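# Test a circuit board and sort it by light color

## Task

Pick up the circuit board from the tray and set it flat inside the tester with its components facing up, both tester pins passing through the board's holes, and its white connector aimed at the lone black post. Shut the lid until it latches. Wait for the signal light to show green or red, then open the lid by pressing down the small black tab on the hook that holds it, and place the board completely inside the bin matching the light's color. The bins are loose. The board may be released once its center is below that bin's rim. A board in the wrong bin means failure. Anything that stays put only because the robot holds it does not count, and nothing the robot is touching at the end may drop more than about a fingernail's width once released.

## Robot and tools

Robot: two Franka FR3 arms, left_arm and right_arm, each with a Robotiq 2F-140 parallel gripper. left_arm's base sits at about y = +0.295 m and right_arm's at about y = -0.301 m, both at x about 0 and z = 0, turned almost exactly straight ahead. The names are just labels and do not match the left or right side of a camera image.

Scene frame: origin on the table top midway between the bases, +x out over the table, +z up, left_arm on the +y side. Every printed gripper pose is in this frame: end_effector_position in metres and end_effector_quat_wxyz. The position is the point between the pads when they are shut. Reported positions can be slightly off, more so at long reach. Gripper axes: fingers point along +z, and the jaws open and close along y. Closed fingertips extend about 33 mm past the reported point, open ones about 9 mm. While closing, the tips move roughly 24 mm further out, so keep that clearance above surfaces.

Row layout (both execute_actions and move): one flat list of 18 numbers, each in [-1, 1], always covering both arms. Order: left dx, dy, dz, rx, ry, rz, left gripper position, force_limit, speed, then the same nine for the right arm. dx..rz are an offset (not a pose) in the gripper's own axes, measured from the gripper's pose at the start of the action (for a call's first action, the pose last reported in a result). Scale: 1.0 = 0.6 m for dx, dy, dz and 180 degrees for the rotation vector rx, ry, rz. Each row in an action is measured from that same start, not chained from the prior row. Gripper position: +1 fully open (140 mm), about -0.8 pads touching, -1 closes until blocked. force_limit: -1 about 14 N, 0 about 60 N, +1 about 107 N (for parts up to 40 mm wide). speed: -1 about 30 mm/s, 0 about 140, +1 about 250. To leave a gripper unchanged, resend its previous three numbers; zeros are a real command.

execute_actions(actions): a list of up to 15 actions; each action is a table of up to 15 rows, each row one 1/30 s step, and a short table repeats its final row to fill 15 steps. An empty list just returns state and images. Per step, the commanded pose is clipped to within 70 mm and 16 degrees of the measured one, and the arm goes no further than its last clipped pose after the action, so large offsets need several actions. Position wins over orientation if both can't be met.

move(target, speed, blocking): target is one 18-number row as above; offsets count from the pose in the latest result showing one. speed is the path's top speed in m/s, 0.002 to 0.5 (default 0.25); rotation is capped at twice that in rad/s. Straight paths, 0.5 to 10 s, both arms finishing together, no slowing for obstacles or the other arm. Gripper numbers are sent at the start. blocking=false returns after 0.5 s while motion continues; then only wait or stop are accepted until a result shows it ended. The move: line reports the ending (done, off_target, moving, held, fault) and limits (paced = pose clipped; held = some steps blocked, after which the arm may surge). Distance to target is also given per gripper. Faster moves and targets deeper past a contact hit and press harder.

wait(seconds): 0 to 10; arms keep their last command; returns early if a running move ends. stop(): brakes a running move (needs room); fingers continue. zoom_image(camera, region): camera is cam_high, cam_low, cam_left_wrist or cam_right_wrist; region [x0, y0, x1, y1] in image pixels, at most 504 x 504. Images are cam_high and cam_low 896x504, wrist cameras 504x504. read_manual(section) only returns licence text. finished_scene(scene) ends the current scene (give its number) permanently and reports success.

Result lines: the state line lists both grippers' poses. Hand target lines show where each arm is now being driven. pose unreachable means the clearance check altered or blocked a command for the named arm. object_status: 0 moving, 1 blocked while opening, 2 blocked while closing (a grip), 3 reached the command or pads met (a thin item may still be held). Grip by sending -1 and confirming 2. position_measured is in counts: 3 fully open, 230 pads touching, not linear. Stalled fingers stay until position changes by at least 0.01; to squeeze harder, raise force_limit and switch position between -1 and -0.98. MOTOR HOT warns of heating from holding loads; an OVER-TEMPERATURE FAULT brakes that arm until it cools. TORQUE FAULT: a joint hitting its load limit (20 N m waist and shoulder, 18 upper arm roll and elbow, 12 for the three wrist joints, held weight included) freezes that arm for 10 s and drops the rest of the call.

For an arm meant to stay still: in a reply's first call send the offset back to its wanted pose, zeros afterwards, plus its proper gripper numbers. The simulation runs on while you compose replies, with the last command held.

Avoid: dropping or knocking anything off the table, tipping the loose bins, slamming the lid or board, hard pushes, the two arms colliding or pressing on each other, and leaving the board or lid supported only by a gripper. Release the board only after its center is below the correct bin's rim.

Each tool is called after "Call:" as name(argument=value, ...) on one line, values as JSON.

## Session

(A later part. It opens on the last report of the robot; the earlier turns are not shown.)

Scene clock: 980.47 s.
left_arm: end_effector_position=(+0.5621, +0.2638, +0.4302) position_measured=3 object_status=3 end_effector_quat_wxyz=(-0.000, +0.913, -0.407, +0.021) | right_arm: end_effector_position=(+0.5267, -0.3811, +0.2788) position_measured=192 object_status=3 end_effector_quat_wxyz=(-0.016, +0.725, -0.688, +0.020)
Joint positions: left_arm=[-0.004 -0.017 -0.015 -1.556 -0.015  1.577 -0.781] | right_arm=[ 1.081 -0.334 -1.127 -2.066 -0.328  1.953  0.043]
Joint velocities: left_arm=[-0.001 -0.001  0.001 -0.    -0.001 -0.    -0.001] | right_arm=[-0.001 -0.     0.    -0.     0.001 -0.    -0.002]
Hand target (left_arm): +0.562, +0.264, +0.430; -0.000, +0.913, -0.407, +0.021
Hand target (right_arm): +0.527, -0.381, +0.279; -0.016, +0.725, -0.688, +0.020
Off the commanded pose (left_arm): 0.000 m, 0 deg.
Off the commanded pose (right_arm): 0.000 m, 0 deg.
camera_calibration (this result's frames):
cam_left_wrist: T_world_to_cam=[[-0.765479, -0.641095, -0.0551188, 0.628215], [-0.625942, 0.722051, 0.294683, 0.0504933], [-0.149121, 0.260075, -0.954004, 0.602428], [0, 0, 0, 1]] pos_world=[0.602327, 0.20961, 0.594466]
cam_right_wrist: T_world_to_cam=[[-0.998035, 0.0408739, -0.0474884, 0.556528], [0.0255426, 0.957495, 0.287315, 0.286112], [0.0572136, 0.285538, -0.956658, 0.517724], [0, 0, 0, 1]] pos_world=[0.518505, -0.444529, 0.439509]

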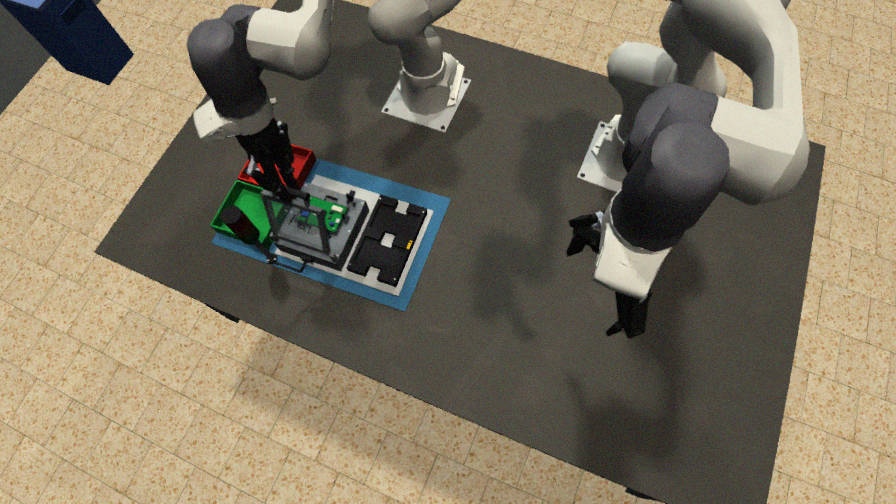

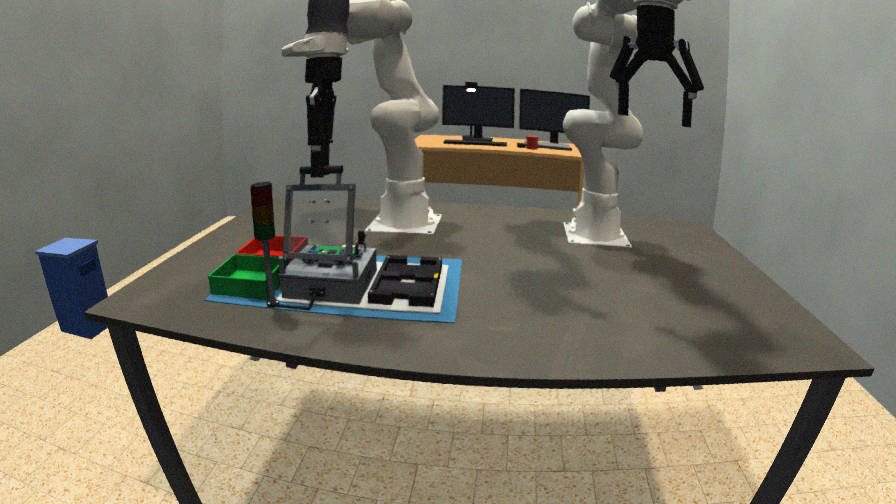

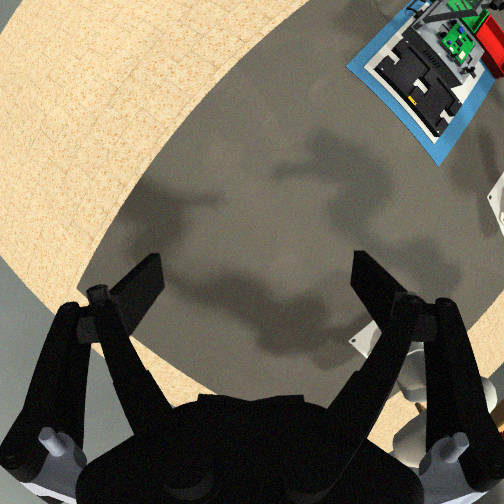

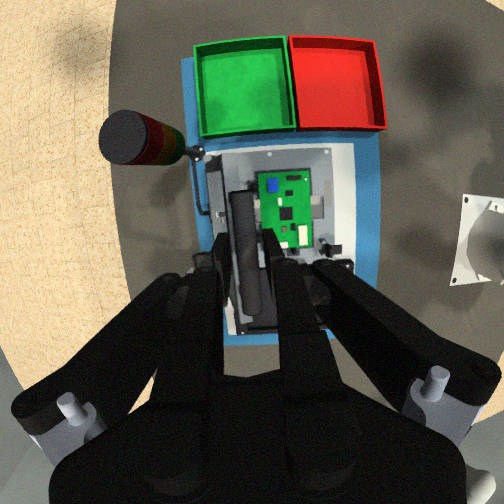

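Call:
move(target=[0,0,0,0,0,0,1,0,0, 0,0.061,0.024,-0.016,-0.002,0,-0.5,-0.8,-0.6], speed=0.04)

Call:
zoom_image(camera="cam_low", region=[240, 120, 400, 280])

Scene clock: 1013.83 s.
left_arm: end_effector_position=(+0.5621, +0.2638, +0.4302) position_measured=3 object_status=3 end_effector_quat_wxyz=(-0.000, +0.913, -0.407, +0.021) | right_arm: end_effector_position=(+0.4950, -0.3808, +0.2646) position_measured=192 object_status=3 end_effector_quat_wxyz=(-0.006, +0.727, -0.686, +0.004)
Joint positions: left_arm=[-0.004 -0.017 -0.015 -1.556 -0.015  1.577 -0.781] | right_arm=[ 1.001 -0.397 -1.051 -2.146 -0.363  1.932  0.064]
Joint velocities: left_arm=[-0.001  0.003  0.001  0.     0.    -0.    -0.001] | right_arm=[-0.01   0.001  0.008 -0.007  0.    -0.     0.004]
Hand target (left_arm): +0.562, +0.264, +0.430; -0.000, +0.913, -0.407, +0.021
Hand target (right_arm): +0.491, -0.382, +0.263; -0.001, +0.726, -0.688, +0.000
Off the commanded pose (left_arm): 0.000 m, 0 deg.
Off the commanded pose (right_arm): 0.005 m, 1 deg.
move: off_target (right_arm)
camera_calibration (this result's frames):
cam_left_wrist: T_world_to_cam=[[-0.76548, -0.641095, -0.0551188, 0.628215], [-0.625942, 0.722051, 0.294683, 0.0504932], [-0.149121, 0.260075, -0.954004, 0.602428], [0, 0, 0, 1]] pos_world=[0.602327, 0.20961, 0.594466]
cam_right_wrist: T_world_to_cam=[[-0.99936, 0.0346913, -0.00877086, 0.512321], [0.0305939, 0.955502, 0.293393, 0.285838], [0.0185587, 0.292937, -0.955952, 0.527647], [0, 0, 0, 1]] pos_world=[0.493455, -0.445459, 0.425036]

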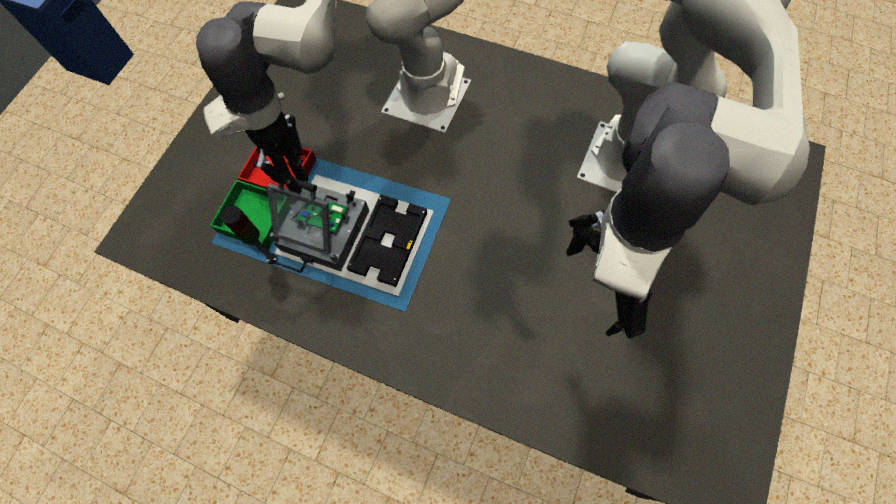

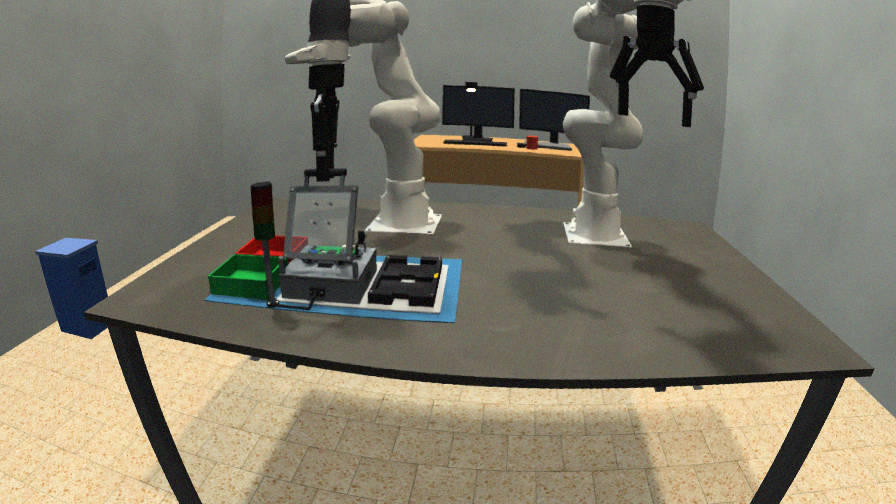

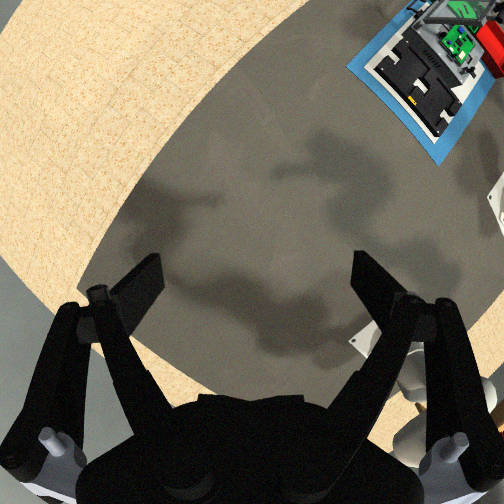

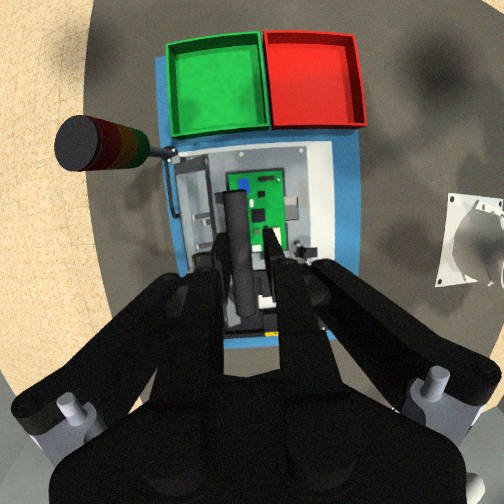

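Region (240, 120, 400, 280) of cam_low's 896x504 image, scaled by 3.150, with more detail than that image has.

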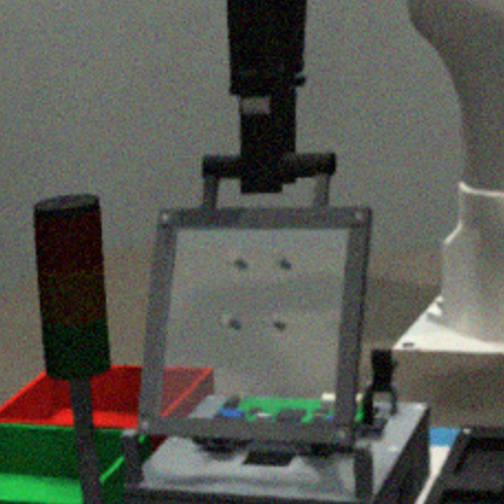

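Call:
move(target=[0,0,0,0,0,0,1,0,0, 0,0.061,0.026,-0.004,0,0,-0.5,-0.8,-0.6], speed=0.04)

Call:
zoom_image(camera="cam_low", region=[240, 120, 400, 280])

Scene clock: 1021.00 s.
left_arm: end_effector_position=(+0.5621, +0.2638, +0.4302) position_measured=3 object_status=3 end_effector_quat_wxyz=(-0.000, +0.913, -0.407, +0.021) | right_arm: end_effector_position=(+0.4624, -0.3808, +0.2461) position_measured=192 object_status=3 end_effector_quat_wxyz=(-0.004, +0.730, -0.683, +0.002)
Joint positions: left_arm=[-0.004 -0.017 -0.015 -1.556 -0.015  1.577 -0.781] | right_arm=[ 0.899 -0.487 -0.963 -2.271 -0.425  1.954  0.101]
Joint velocities: left_arm=[ 0.001 -0.     0.001 -0.001 -0.001 -0.     0.001] | right_arm=[-0.02   0.     0.017 -0.01   0.     0.011  0.014]
Hand target (left_arm): +0.562, +0.264, +0.430; -0.000, +0.913, -0.407, +0.021
Hand target (right_arm): +0.459, -0.381, +0.248; -0.002, +0.728, -0.685, -0.001
Off the commanded pose (left_arm): 0.000 m, 0 deg.
Off the commanded pose (right_arm): 0.005 m, 1 deg.
move: off_target (right_arm)
camera_calibration (this result's frames):
cam_left_wrist: T_world_to_cam=[[-0.765479, -0.641095, -0.0551188, 0.628215], [-0.625943, 0.722051, 0.294683, 0.0504935], [-0.149121, 0.260075, -0.954004, 0.602429], [0, 0, 0, 1]] pos_world=[0.602327, 0.209611, 0.594466]
cam_right_wrist: T_world_to_cam=[[-0.999623, 0.0271817, -0.00377599, 0.475581], [0.0249004, 0.956229, 0.291557, 0.295637], [0.0115357, 0.291353, -0.956546, 0.513305], [0, 0, 0, 1]] pos_world=[0.462119, -0.445177, 0.406601]

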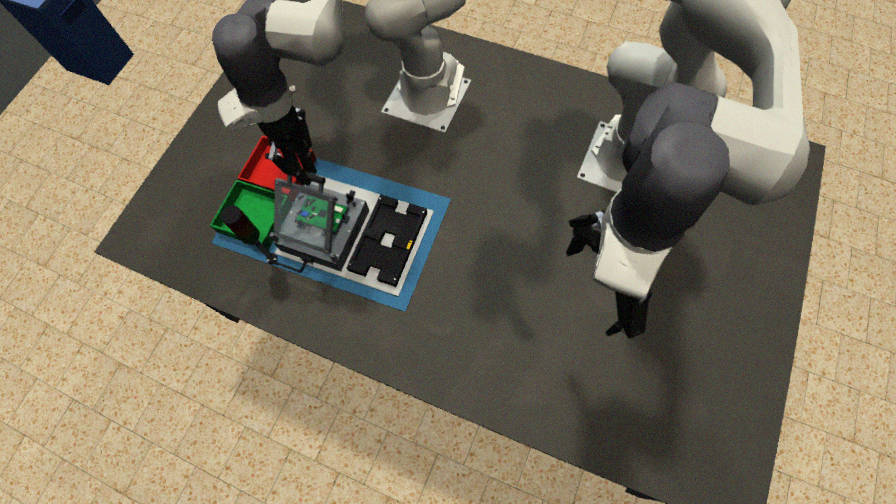

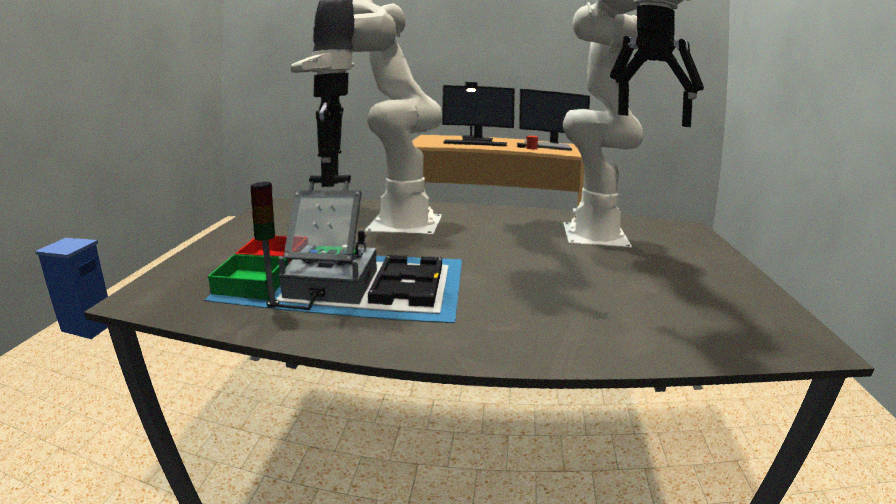

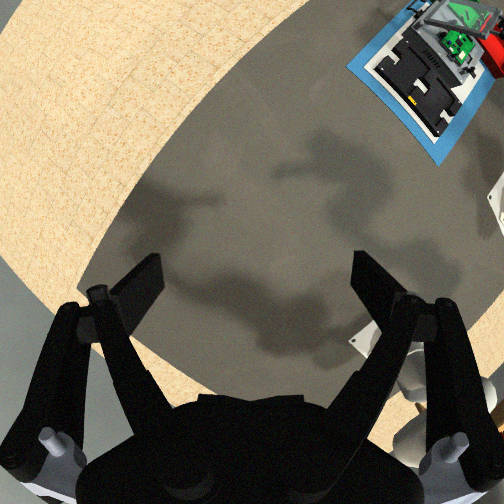

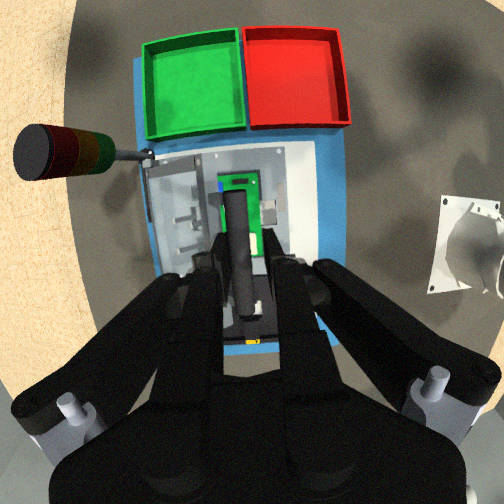

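Region (240, 120, 400, 280) of cam_low's 896x504 image, scaled by 3.150, with more detail than that image has.

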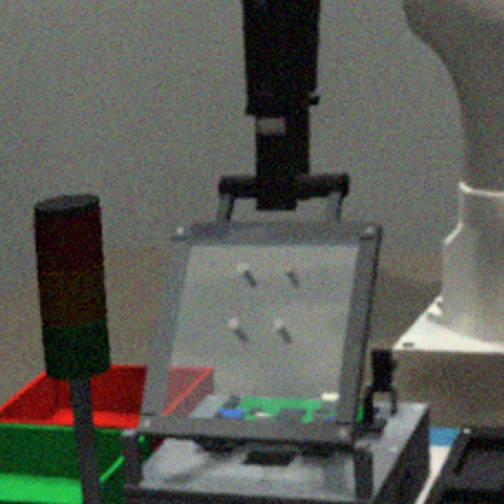

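Call:
move(target=[0,0,0,0,0,0,1,0,0, 0,0.042,0.032,0,0,0.008,-0.5,-0.8,-0.6], speed=0.04)

Call:
zoom_image(camera="cam_low", region=[240, 120, 400, 280])

Scene clock: 1029.50 s.
left_arm: end_effector_position=(+0.5621, +0.2638, +0.4302) position_measured=3 object_status=3 end_effector_quat_wxyz=(-0.000, +0.913, -0.407, +0.021) | right_arm: end_effector_position=(+0.4410, -0.3805, +0.2274) position_measured=192 object_status=3 end_effector_quat_wxyz=(-0.007, +0.725, -0.688, +0.005)
Joint positions: left_arm=[-0.004 -0.017 -0.015 -1.556 -0.015  1.577 -0.781] | right_arm=[ 0.823 -0.541 -0.914 -2.375 -0.46   1.998  0.136]
Joint velocities: left_arm=[ 0.    -0.001 -0.001  0.     0.    -0.     0.001] | right_arm=[-0.022 -0.001  0.02  -0.013  0.     0.013  0.013]
Hand target (left_arm): +0.562, +0.264, +0.430; -0.000, +0.913, -0.407, +0.021
Hand target (right_arm): +0.438, -0.381, +0.227; -0.004, +0.722, -0.692, +0.002
Off the commanded pose (left_arm): 0.000 m, 0 deg.
Off the commanded pose (right_arm): 0.004 m, 1 deg.
move: off_target (right_arm)
camera_calibration (this result's frames):
cam_left_wrist: T_world_to_cam=[[-0.76548, -0.641095, -0.0551187, 0.628215], [-0.625942, 0.722051, 0.294683, 0.0504931], [-0.149121, 0.260075, -0.954004, 0.602428], [0, 0, 0, 1]] pos_world=[0.602327, 0.20961, 0.594466]
cam_right_wrist: T_world_to_cam=[[-0.999084, 0.0410376, -0.0120972, 0.461052], [0.0356872, 0.955319, 0.293415, 0.295735], [0.0235977, 0.292715, -0.955909, 0.490598], [0, 0, 0, 1]] pos_world=[0.438498, -0.445047, 0.387772]

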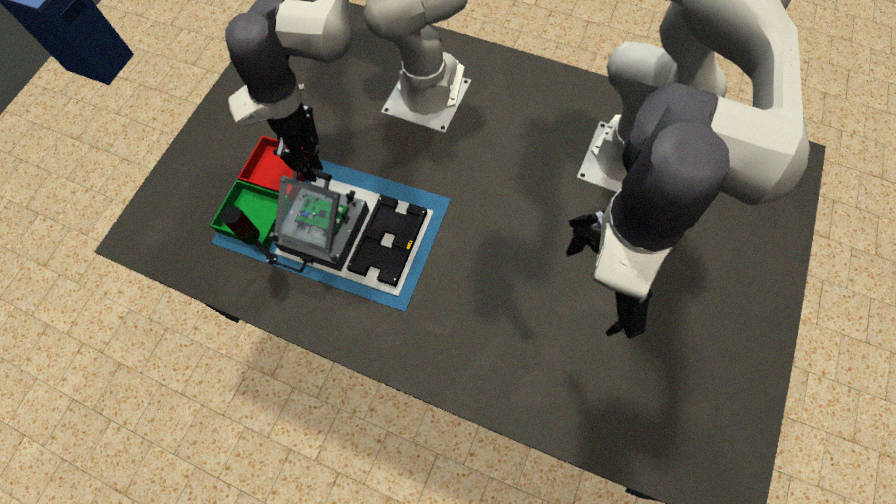

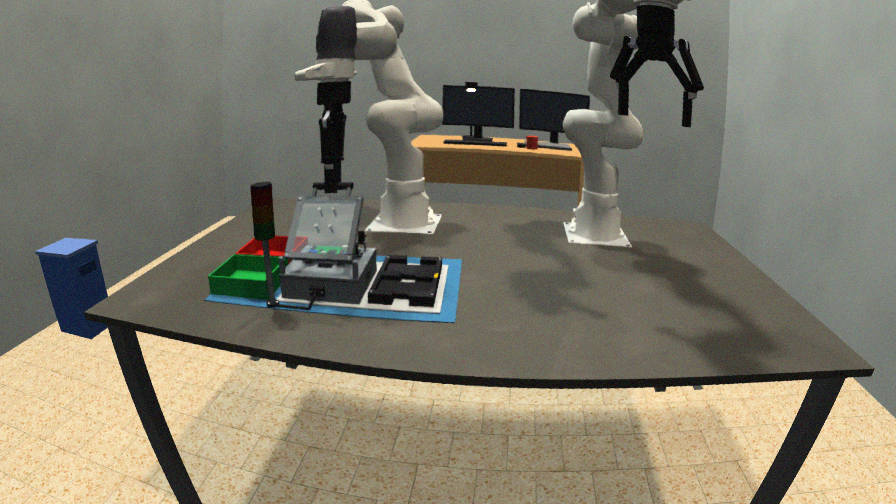

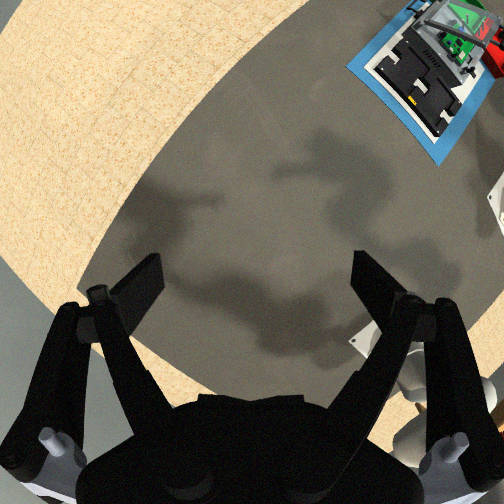

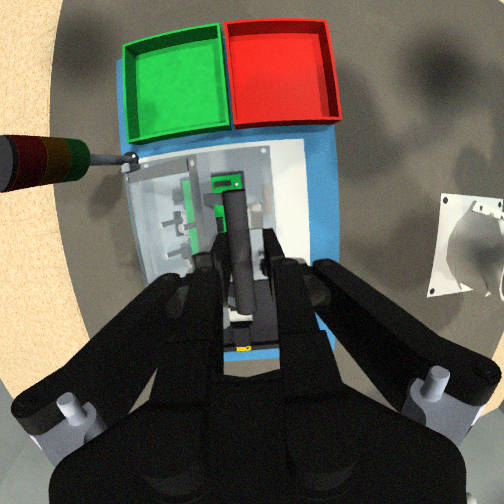

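Region (240, 120, 400, 280) of cam_low's 896x504 image, scaled by 3.150, with more detail than that image has.

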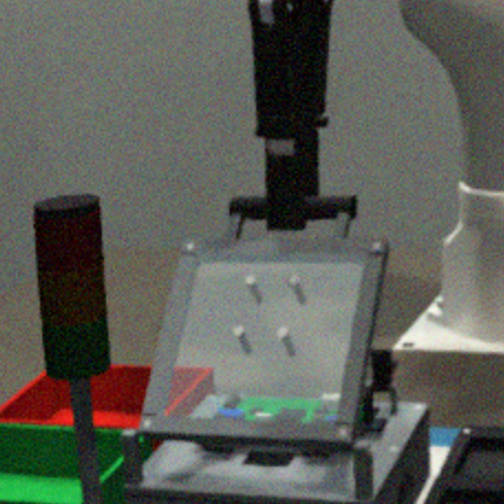

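Call:
move(target=[0,0,0,0,0,0,1,0,0, 0,0.03,0.042,-0.004,0,0,-0.5,-0.8,-0.6], speed=0.04)

Call:
zoom_image(camera="cam_low", region=[240, 140, 400, 300])

Scene clock: 1034.93 s.
left_arm: end_effector_position=(+0.5621, +0.2638, +0.4302) position_measured=3 object_status=3 end_effector_quat_wxyz=(-0.000, +0.913, -0.407, +0.021) | right_arm: end_effector_position=(+0.4229, -0.3796, +0.2025) position_measured=192 object_status=3 end_effector_quat_wxyz=(-0.002, +0.727, -0.686, -0.001)
Joint positions: left_arm=[-0.004 -0.017 -0.015 -1.556 -0.015  1.577 -0.781] | right_arm=[ 0.792 -0.557 -0.912 -2.451 -0.482  2.039  0.142]
Joint velocities: left_arm=[ 0.001 -0.001  0.002 -0.     0.001  0.001  0.   ] | right_arm=[-0.004  0.    -0.    -0.006 -0.001  0.008  0.001]
Hand target (left_arm): +0.562, +0.264, +0.430; -0.000, +0.913, -0.407, +0.021
Hand target (right_arm): +0.423, -0.380, +0.202; -0.003, +0.726, -0.688, +0.000
Off the commanded pose (left_arm): 0.000 m, 0 deg.
Off the commanded pose (right_arm): 0.002 m, 0 deg.
move: done
camera_calibration (this result's frames):
cam_left_wrist: T_world_to_cam=[[-0.765479, -0.641095, -0.0551188, 0.628215], [-0.625943, 0.722051, 0.294683, 0.0504935], [-0.149121, 0.260075, -0.954004, 0.602429], [0, 0, 0, 1]] pos_world=[0.602327, 0.20961, 0.594466]
cam_right_wrist: T_world_to_cam=[[-0.99937, 0.0353471, 0.00312467, 0.437493], [0.0347089, 0.955403, 0.29326, 0.303356], [0.00738055, 0.293183, -0.956028, 0.474022], [0, 0, 0, 1]] pos_world=[0.42319, -0.444267, 0.36285]

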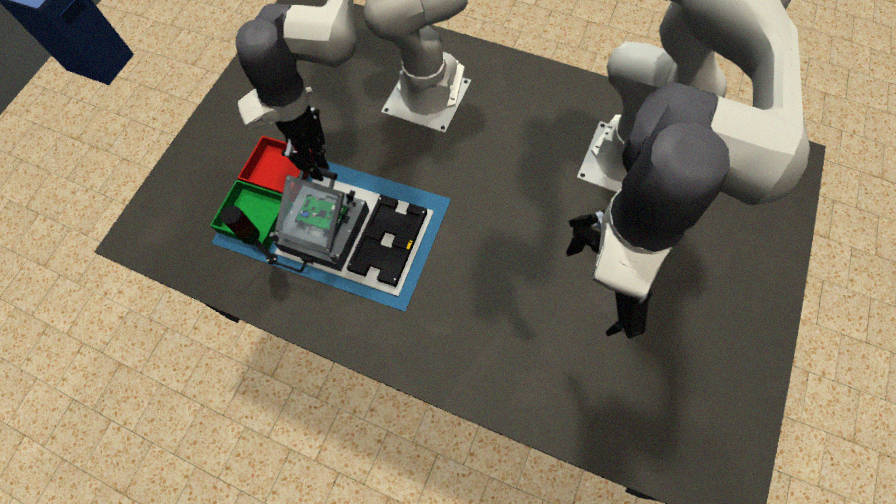

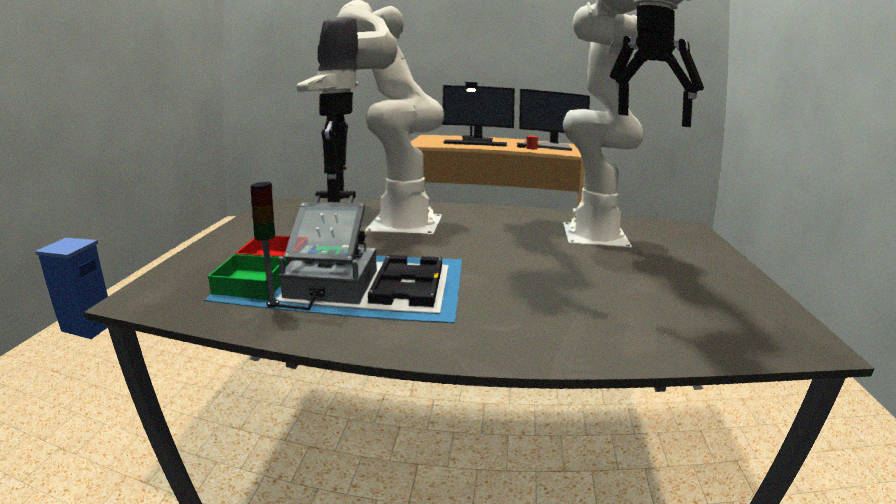

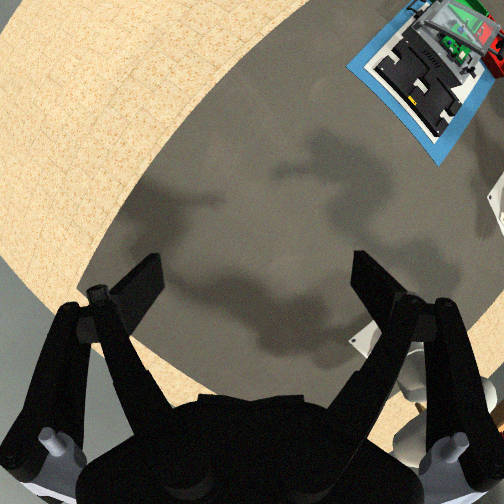

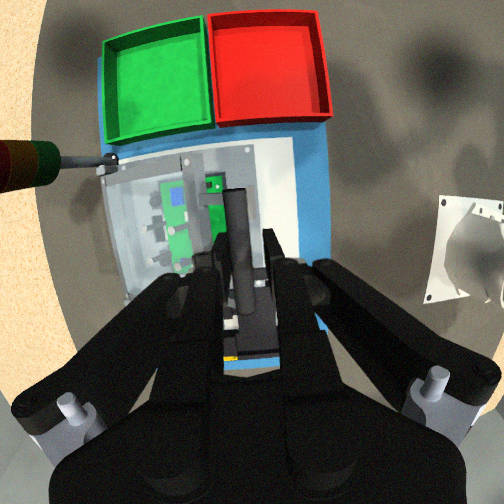

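Region (240, 140, 400, 300) of cam_low's 896x504 image, scaled by 3.150, with more detail than that image has.

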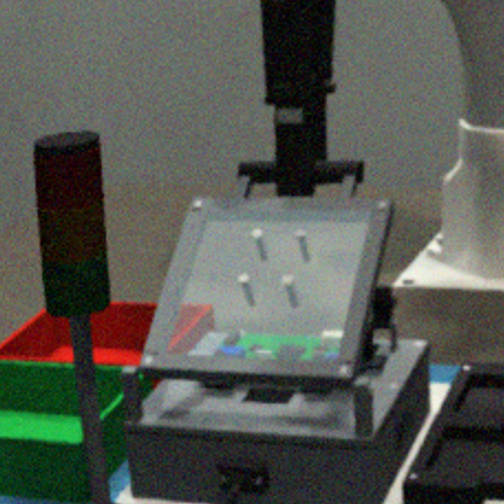

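Call:
execute_actions(actions=[[[0,0,0,0,0,0,1,0,0, 0,-0.007,-0.02,0,0,0,-0.5,-0.8,-0.6]],[[0,0,0,0,0,0,1,0,0, 0,0,-0.035,0,0,0,-0.5,-0.8,-0.6]],[[0,0,0,0,0,0,1,0,0, 0,0,0,0,0,0,-0.5,-0.8,-0.6]]])

Call:
zoom_image(camera="cam_low", region=[240, 140, 400, 300])

Scene clock: 1055.13 s.
left_arm: end_effector_position=(+0.5621, +0.2638, +0.4302) position_measured=3 object_status=3 end_effector_quat_wxyz=(-0.000, +0.913, -0.407, +0.021) | right_arm: end_effector_position=(+0.4299, -0.3813, +0.2342) position_measured=192 object_status=3 end_effector_quat_wxyz=(-0.004, +0.726, -0.688, +0.003)
Joint positions: left_arm=[-0.004 -0.017 -0.015 -1.556 -0.015  1.577 -0.781] | right_arm=[ 0.791 -0.573 -0.878 -2.386 -0.467  1.964  0.142]
Joint velocities: left_arm=[-0.    -0.    -0.     0.     0.    -0.     0.001] | right_arm=[-0.001 -0.001 -0.     0.    -0.001  0.001  0.001]
Hand target (left_arm): +0.562, +0.264, +0.430; -0.000, +0.913, -0.407, +0.021
Hand target (right_arm): +0.430, -0.381, +0.234; -0.004, +0.726, -0.688, +0.003
Off the commanded pose (left_arm): 0.000 m, 0 deg.
Off the commanded pose (right_arm): 0.000 m, 0 deg.
camera_calibration (this result's frames):
cam_left_wrist: T_world_to_cam=[[-0.765479, -0.641095, -0.055119, 0.628215], [-0.625943, 0.722051, 0.294683, 0.0504936], [-0.149121, 0.260075, -0.954004, 0.602429], [0, 0, 0, 1]] pos_world=[0.602327, 0.20961, 0.594466]
cam_right_wrist: T_world_to_cam=[[-0.999177, 0.040263, -0.00493712, 0.448087], [0.0370811, 0.955927, 0.291253, 0.295053], [0.0164462, 0.29083, -0.956633, 0.500124], [0, 0, 0, 1]] pos_world=[0.428552, -0.445541, 0.394712]

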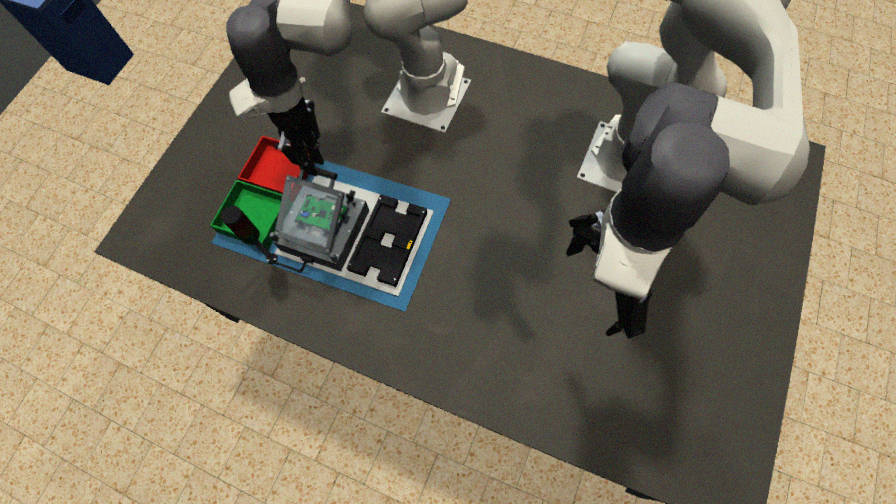

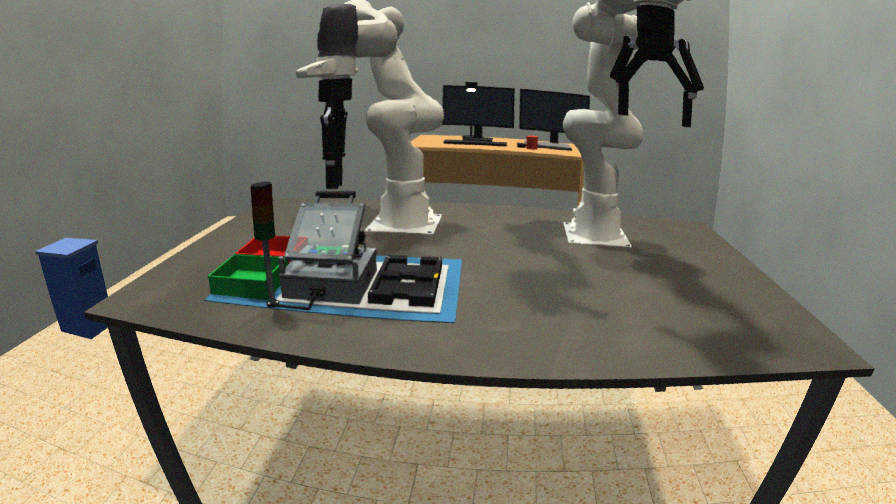

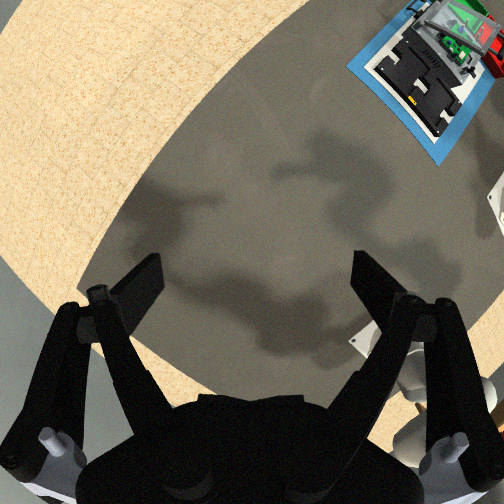

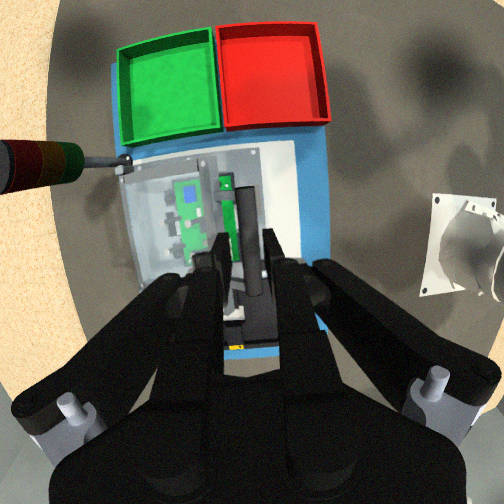

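Region (240, 140, 400, 300) of cam_low's 896x504 image, scaled by 3.150, with more detail than that image has.

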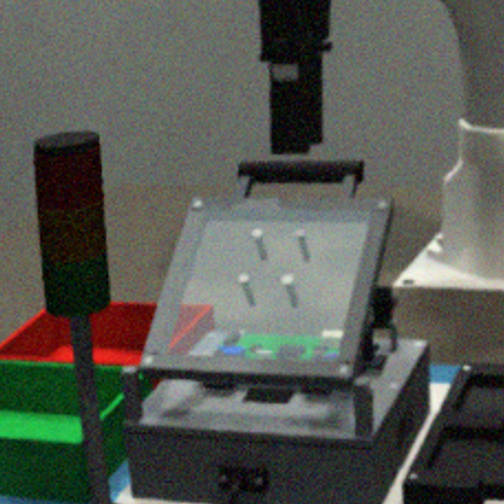

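Call:
execute_actions(actions=[[[0,0,0,0,0,0,1,0,0, 0,0.011,0,0,0,0,-0.7,-0.5,-0.3]],[[0,0,0,0,0,0,1,0,0, 0,0,0,0,0,0,-0.7,-0.5,-0.3]]])

Call:
zoom_image(camera="cam_right_wrist", region=[170, 150, 330, 310])

Scene clock: 1062.47 s.
left_arm: end_effector_position=(+0.5621, +0.2638, +0.4302) position_measured=3 object_status=3 end_effector_quat_wxyz=(-0.000, +0.913, -0.407, +0.021) | right_arm: end_effector_position=(+0.4248, -0.3810, +0.2345) position_measured=217 object_status=3 end_effector_quat_wxyz=(-0.006, +0.727, -0.687, +0.003)
Joint positions: left_arm=[-0.004 -0.017 -0.015 -1.556 -0.015  1.577 -0.781] | right_arm=[ 0.774 -0.592 -0.863 -2.402 -0.472  1.962  0.143]
Joint velocities: left_arm=[-0.001 -0.002  0.    -0.     0.     0.    -0.   ] | right_arm=[-0.001  0.002 -0.001  0.001  0.    -0.    -0.001]
Hand target (left_arm): +0.562, +0.264, +0.430; -0.000, +0.913, -0.407, +0.021
Hand target (right_arm): +0.425, -0.381, +0.234; -0.006, +0.727, -0.687, +0.003
Off the commanded pose (left_arm): 0.000 m, 0 deg.
Off the commanded pose (right_arm): 0.000 m, 0 deg.
camera_calibration (this result's frames):
cam_left_wrist: T_world_to_cam=[[-0.765479, -0.641095, -0.0551189, 0.628215], [-0.625943, 0.722051, 0.294683, 0.0504934], [-0.149121, 0.260075, -0.954004, 0.602428], [0, 0, 0, 1]] pos_world=[0.602327, 0.209611, 0.594466]
cam_right_wrist: T_world_to_cam=[[-0.999264, 0.0374542, -0.00826359, 0.442758], [0.0333855, 0.955429, 0.293328, 0.295801], [0.0188816, 0.292836, -0.955976, 0.500007], [0, 0, 0, 1]] pos_world=[0.423116, -0.44562, 0.394886]

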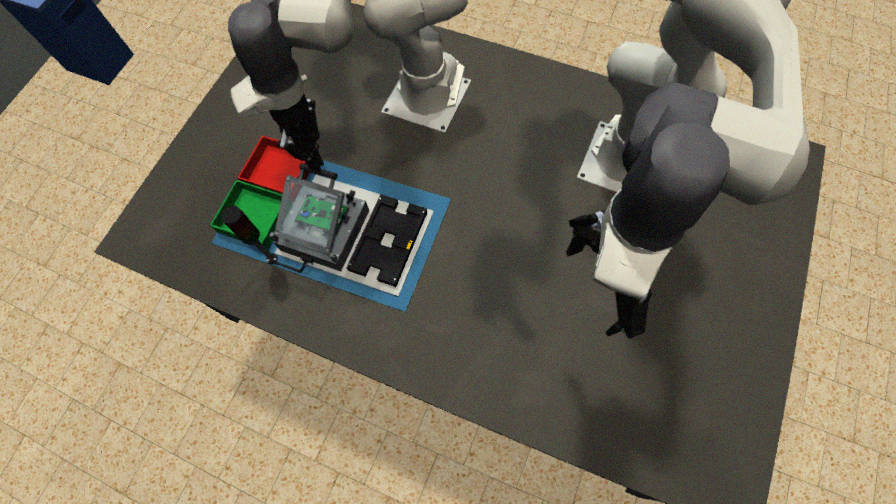

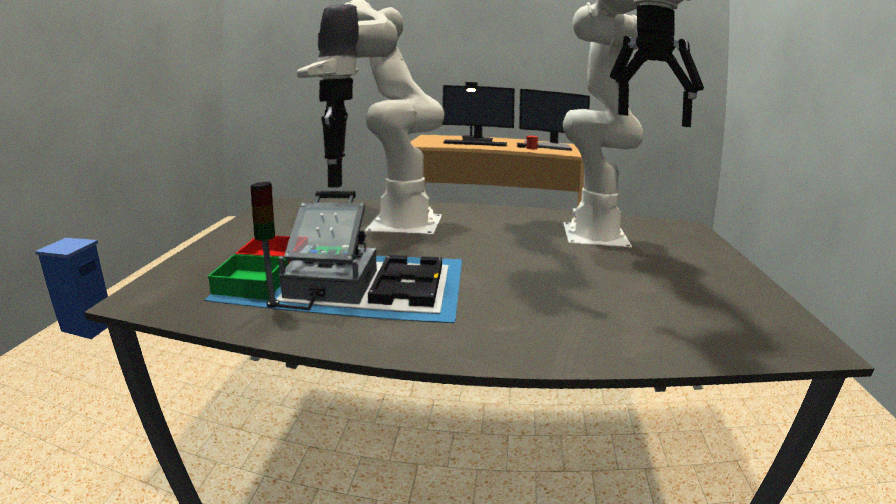

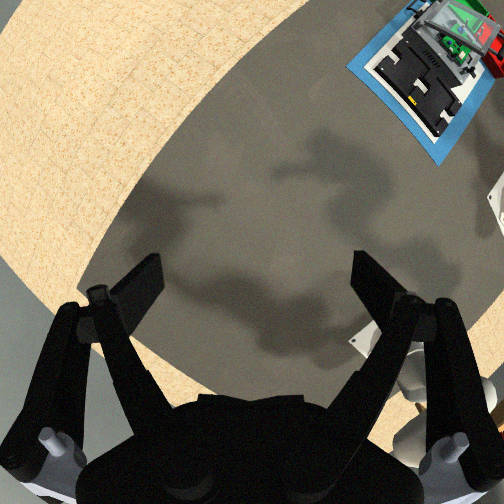

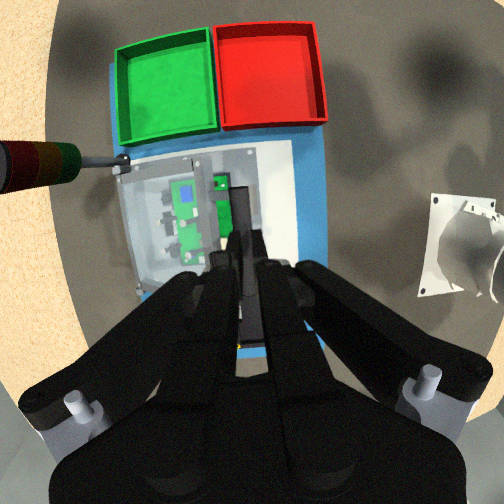

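Region (170, 150, 330, 310) of cam_right_wrist's 504x504 image, scaled by 3.150, with more detail than that image has.

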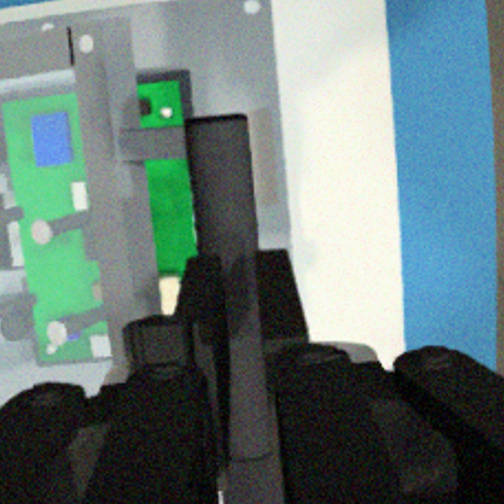

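Call:
move(target=[0,0,0,0,0,0,1,0,0, 0,0.0,0.04,-0.003,0,0,-0.7,-0.5,-0.3], speed=0.03)

Call:
zoom_image(camera="cam_low", region=[240, 140, 400, 300])

Scene clock: 1075.30 s.
left_arm: end_effector_position=(+0.5621, +0.2638, +0.4302) position_measured=3 object_status=3 end_effector_quat_wxyz=(-0.000, +0.913, -0.407, +0.021) | right_arm: end_effector_position=(+0.4137, -0.3813, +0.2082) position_measured=217 object_status=3 end_effector_quat_wxyz=(+0.008, +0.726, -0.688, -0.011)
Joint positions: left_arm=[-0.004 -0.017 -0.015 -1.556 -0.015  1.577 -0.781] | right_arm=[ 0.789 -0.566 -0.902 -2.437 -0.475  1.986  0.143]
Joint velocities: left_arm=[ 0.001  0.     0.    -0.002  0.    -0.001 -0.002] | right_arm=[ 0.008  0.001 -0.009 -0.003 -0.004 -0.    -0.001]
Hand target (left_arm): +0.562, +0.264, +0.430; -0.000, +0.913, -0.407, +0.021
Hand target (right_arm): +0.424, -0.380, +0.211; -0.003, +0.727, -0.687, -0.000
Off the commanded pose (left_arm): 0.000 m, 0 deg.
Off the commanded pose (right_arm): 0.012 m, 2 deg.
move: off_target (right_arm)
camera_calibration (this result's frames):
cam_left_wrist: T_world_to_cam=[[-0.765479, -0.641095, -0.0551188, 0.628215], [-0.625943, 0.722051, 0.294683, 0.0504935], [-0.149121, 0.260075, -0.954004, 0.602429], [0, 0, 0, 1]] pos_world=[0.602327, 0.20961, 0.594466]
cam_right_wrist: T_world_to_cam=[[-0.998658, 0.0401656, 0.0326839, 0.423682], [0.0479604, 0.95543, 0.291296, 0.298541], [-0.0195271, 0.292473, -0.956074, 0.490924], [0, 0, 0, 1]] pos_world=[0.418382, -0.445834, 0.368549]

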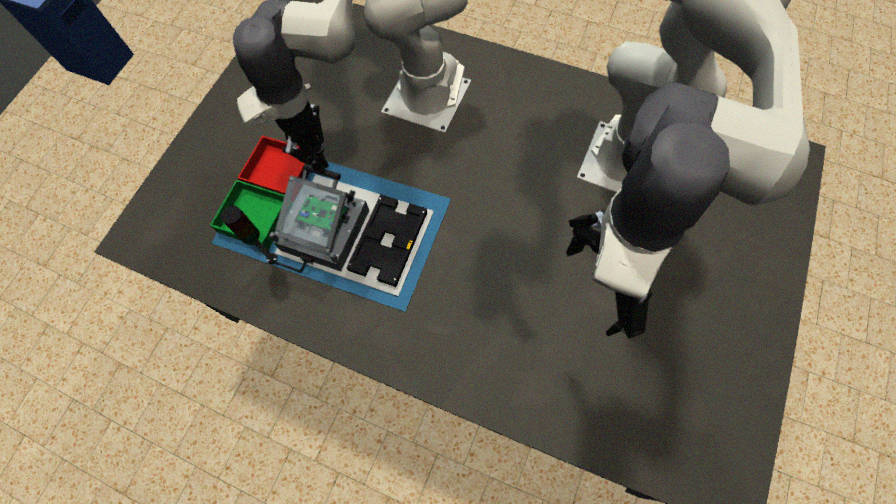

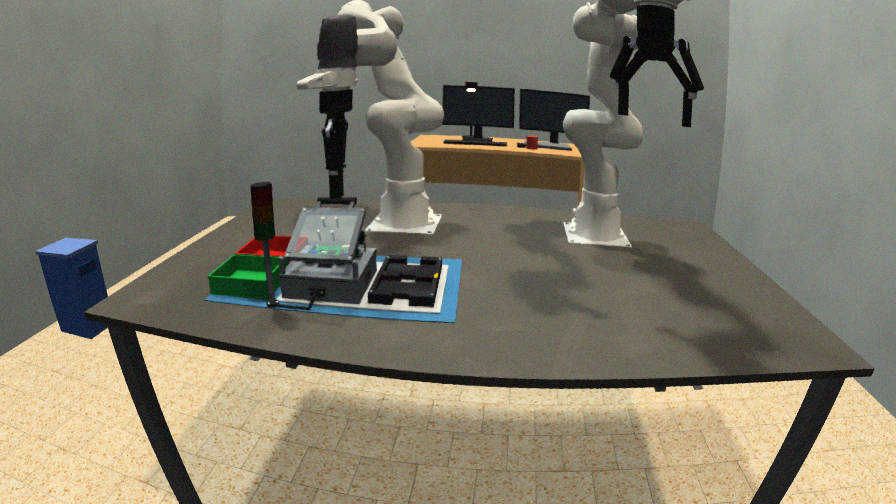

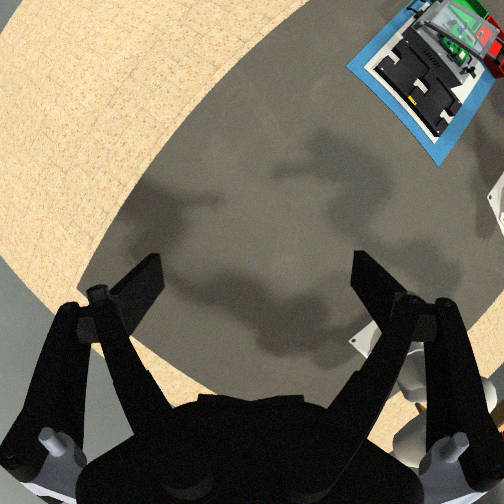

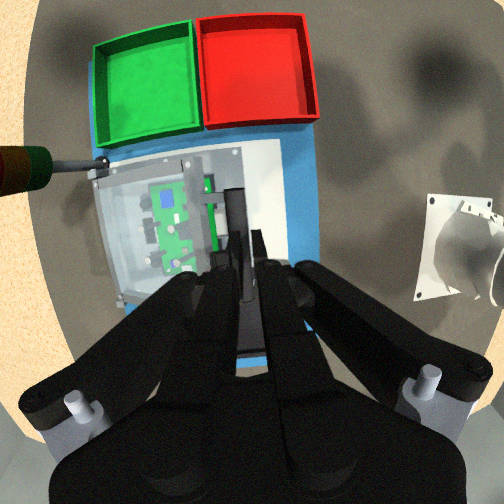

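Region (240, 140, 400, 300) of cam_low's 896x504 image, scaled by 3.150, with more detail than that image has.

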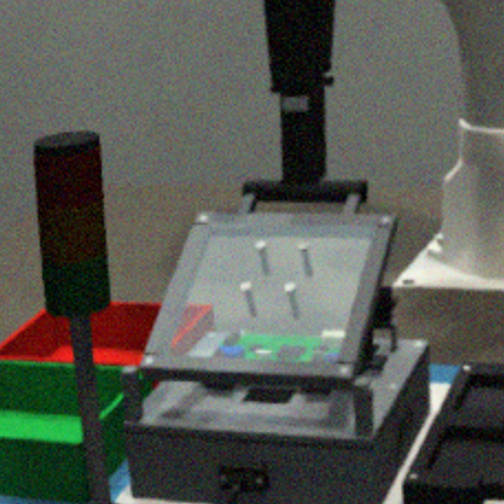

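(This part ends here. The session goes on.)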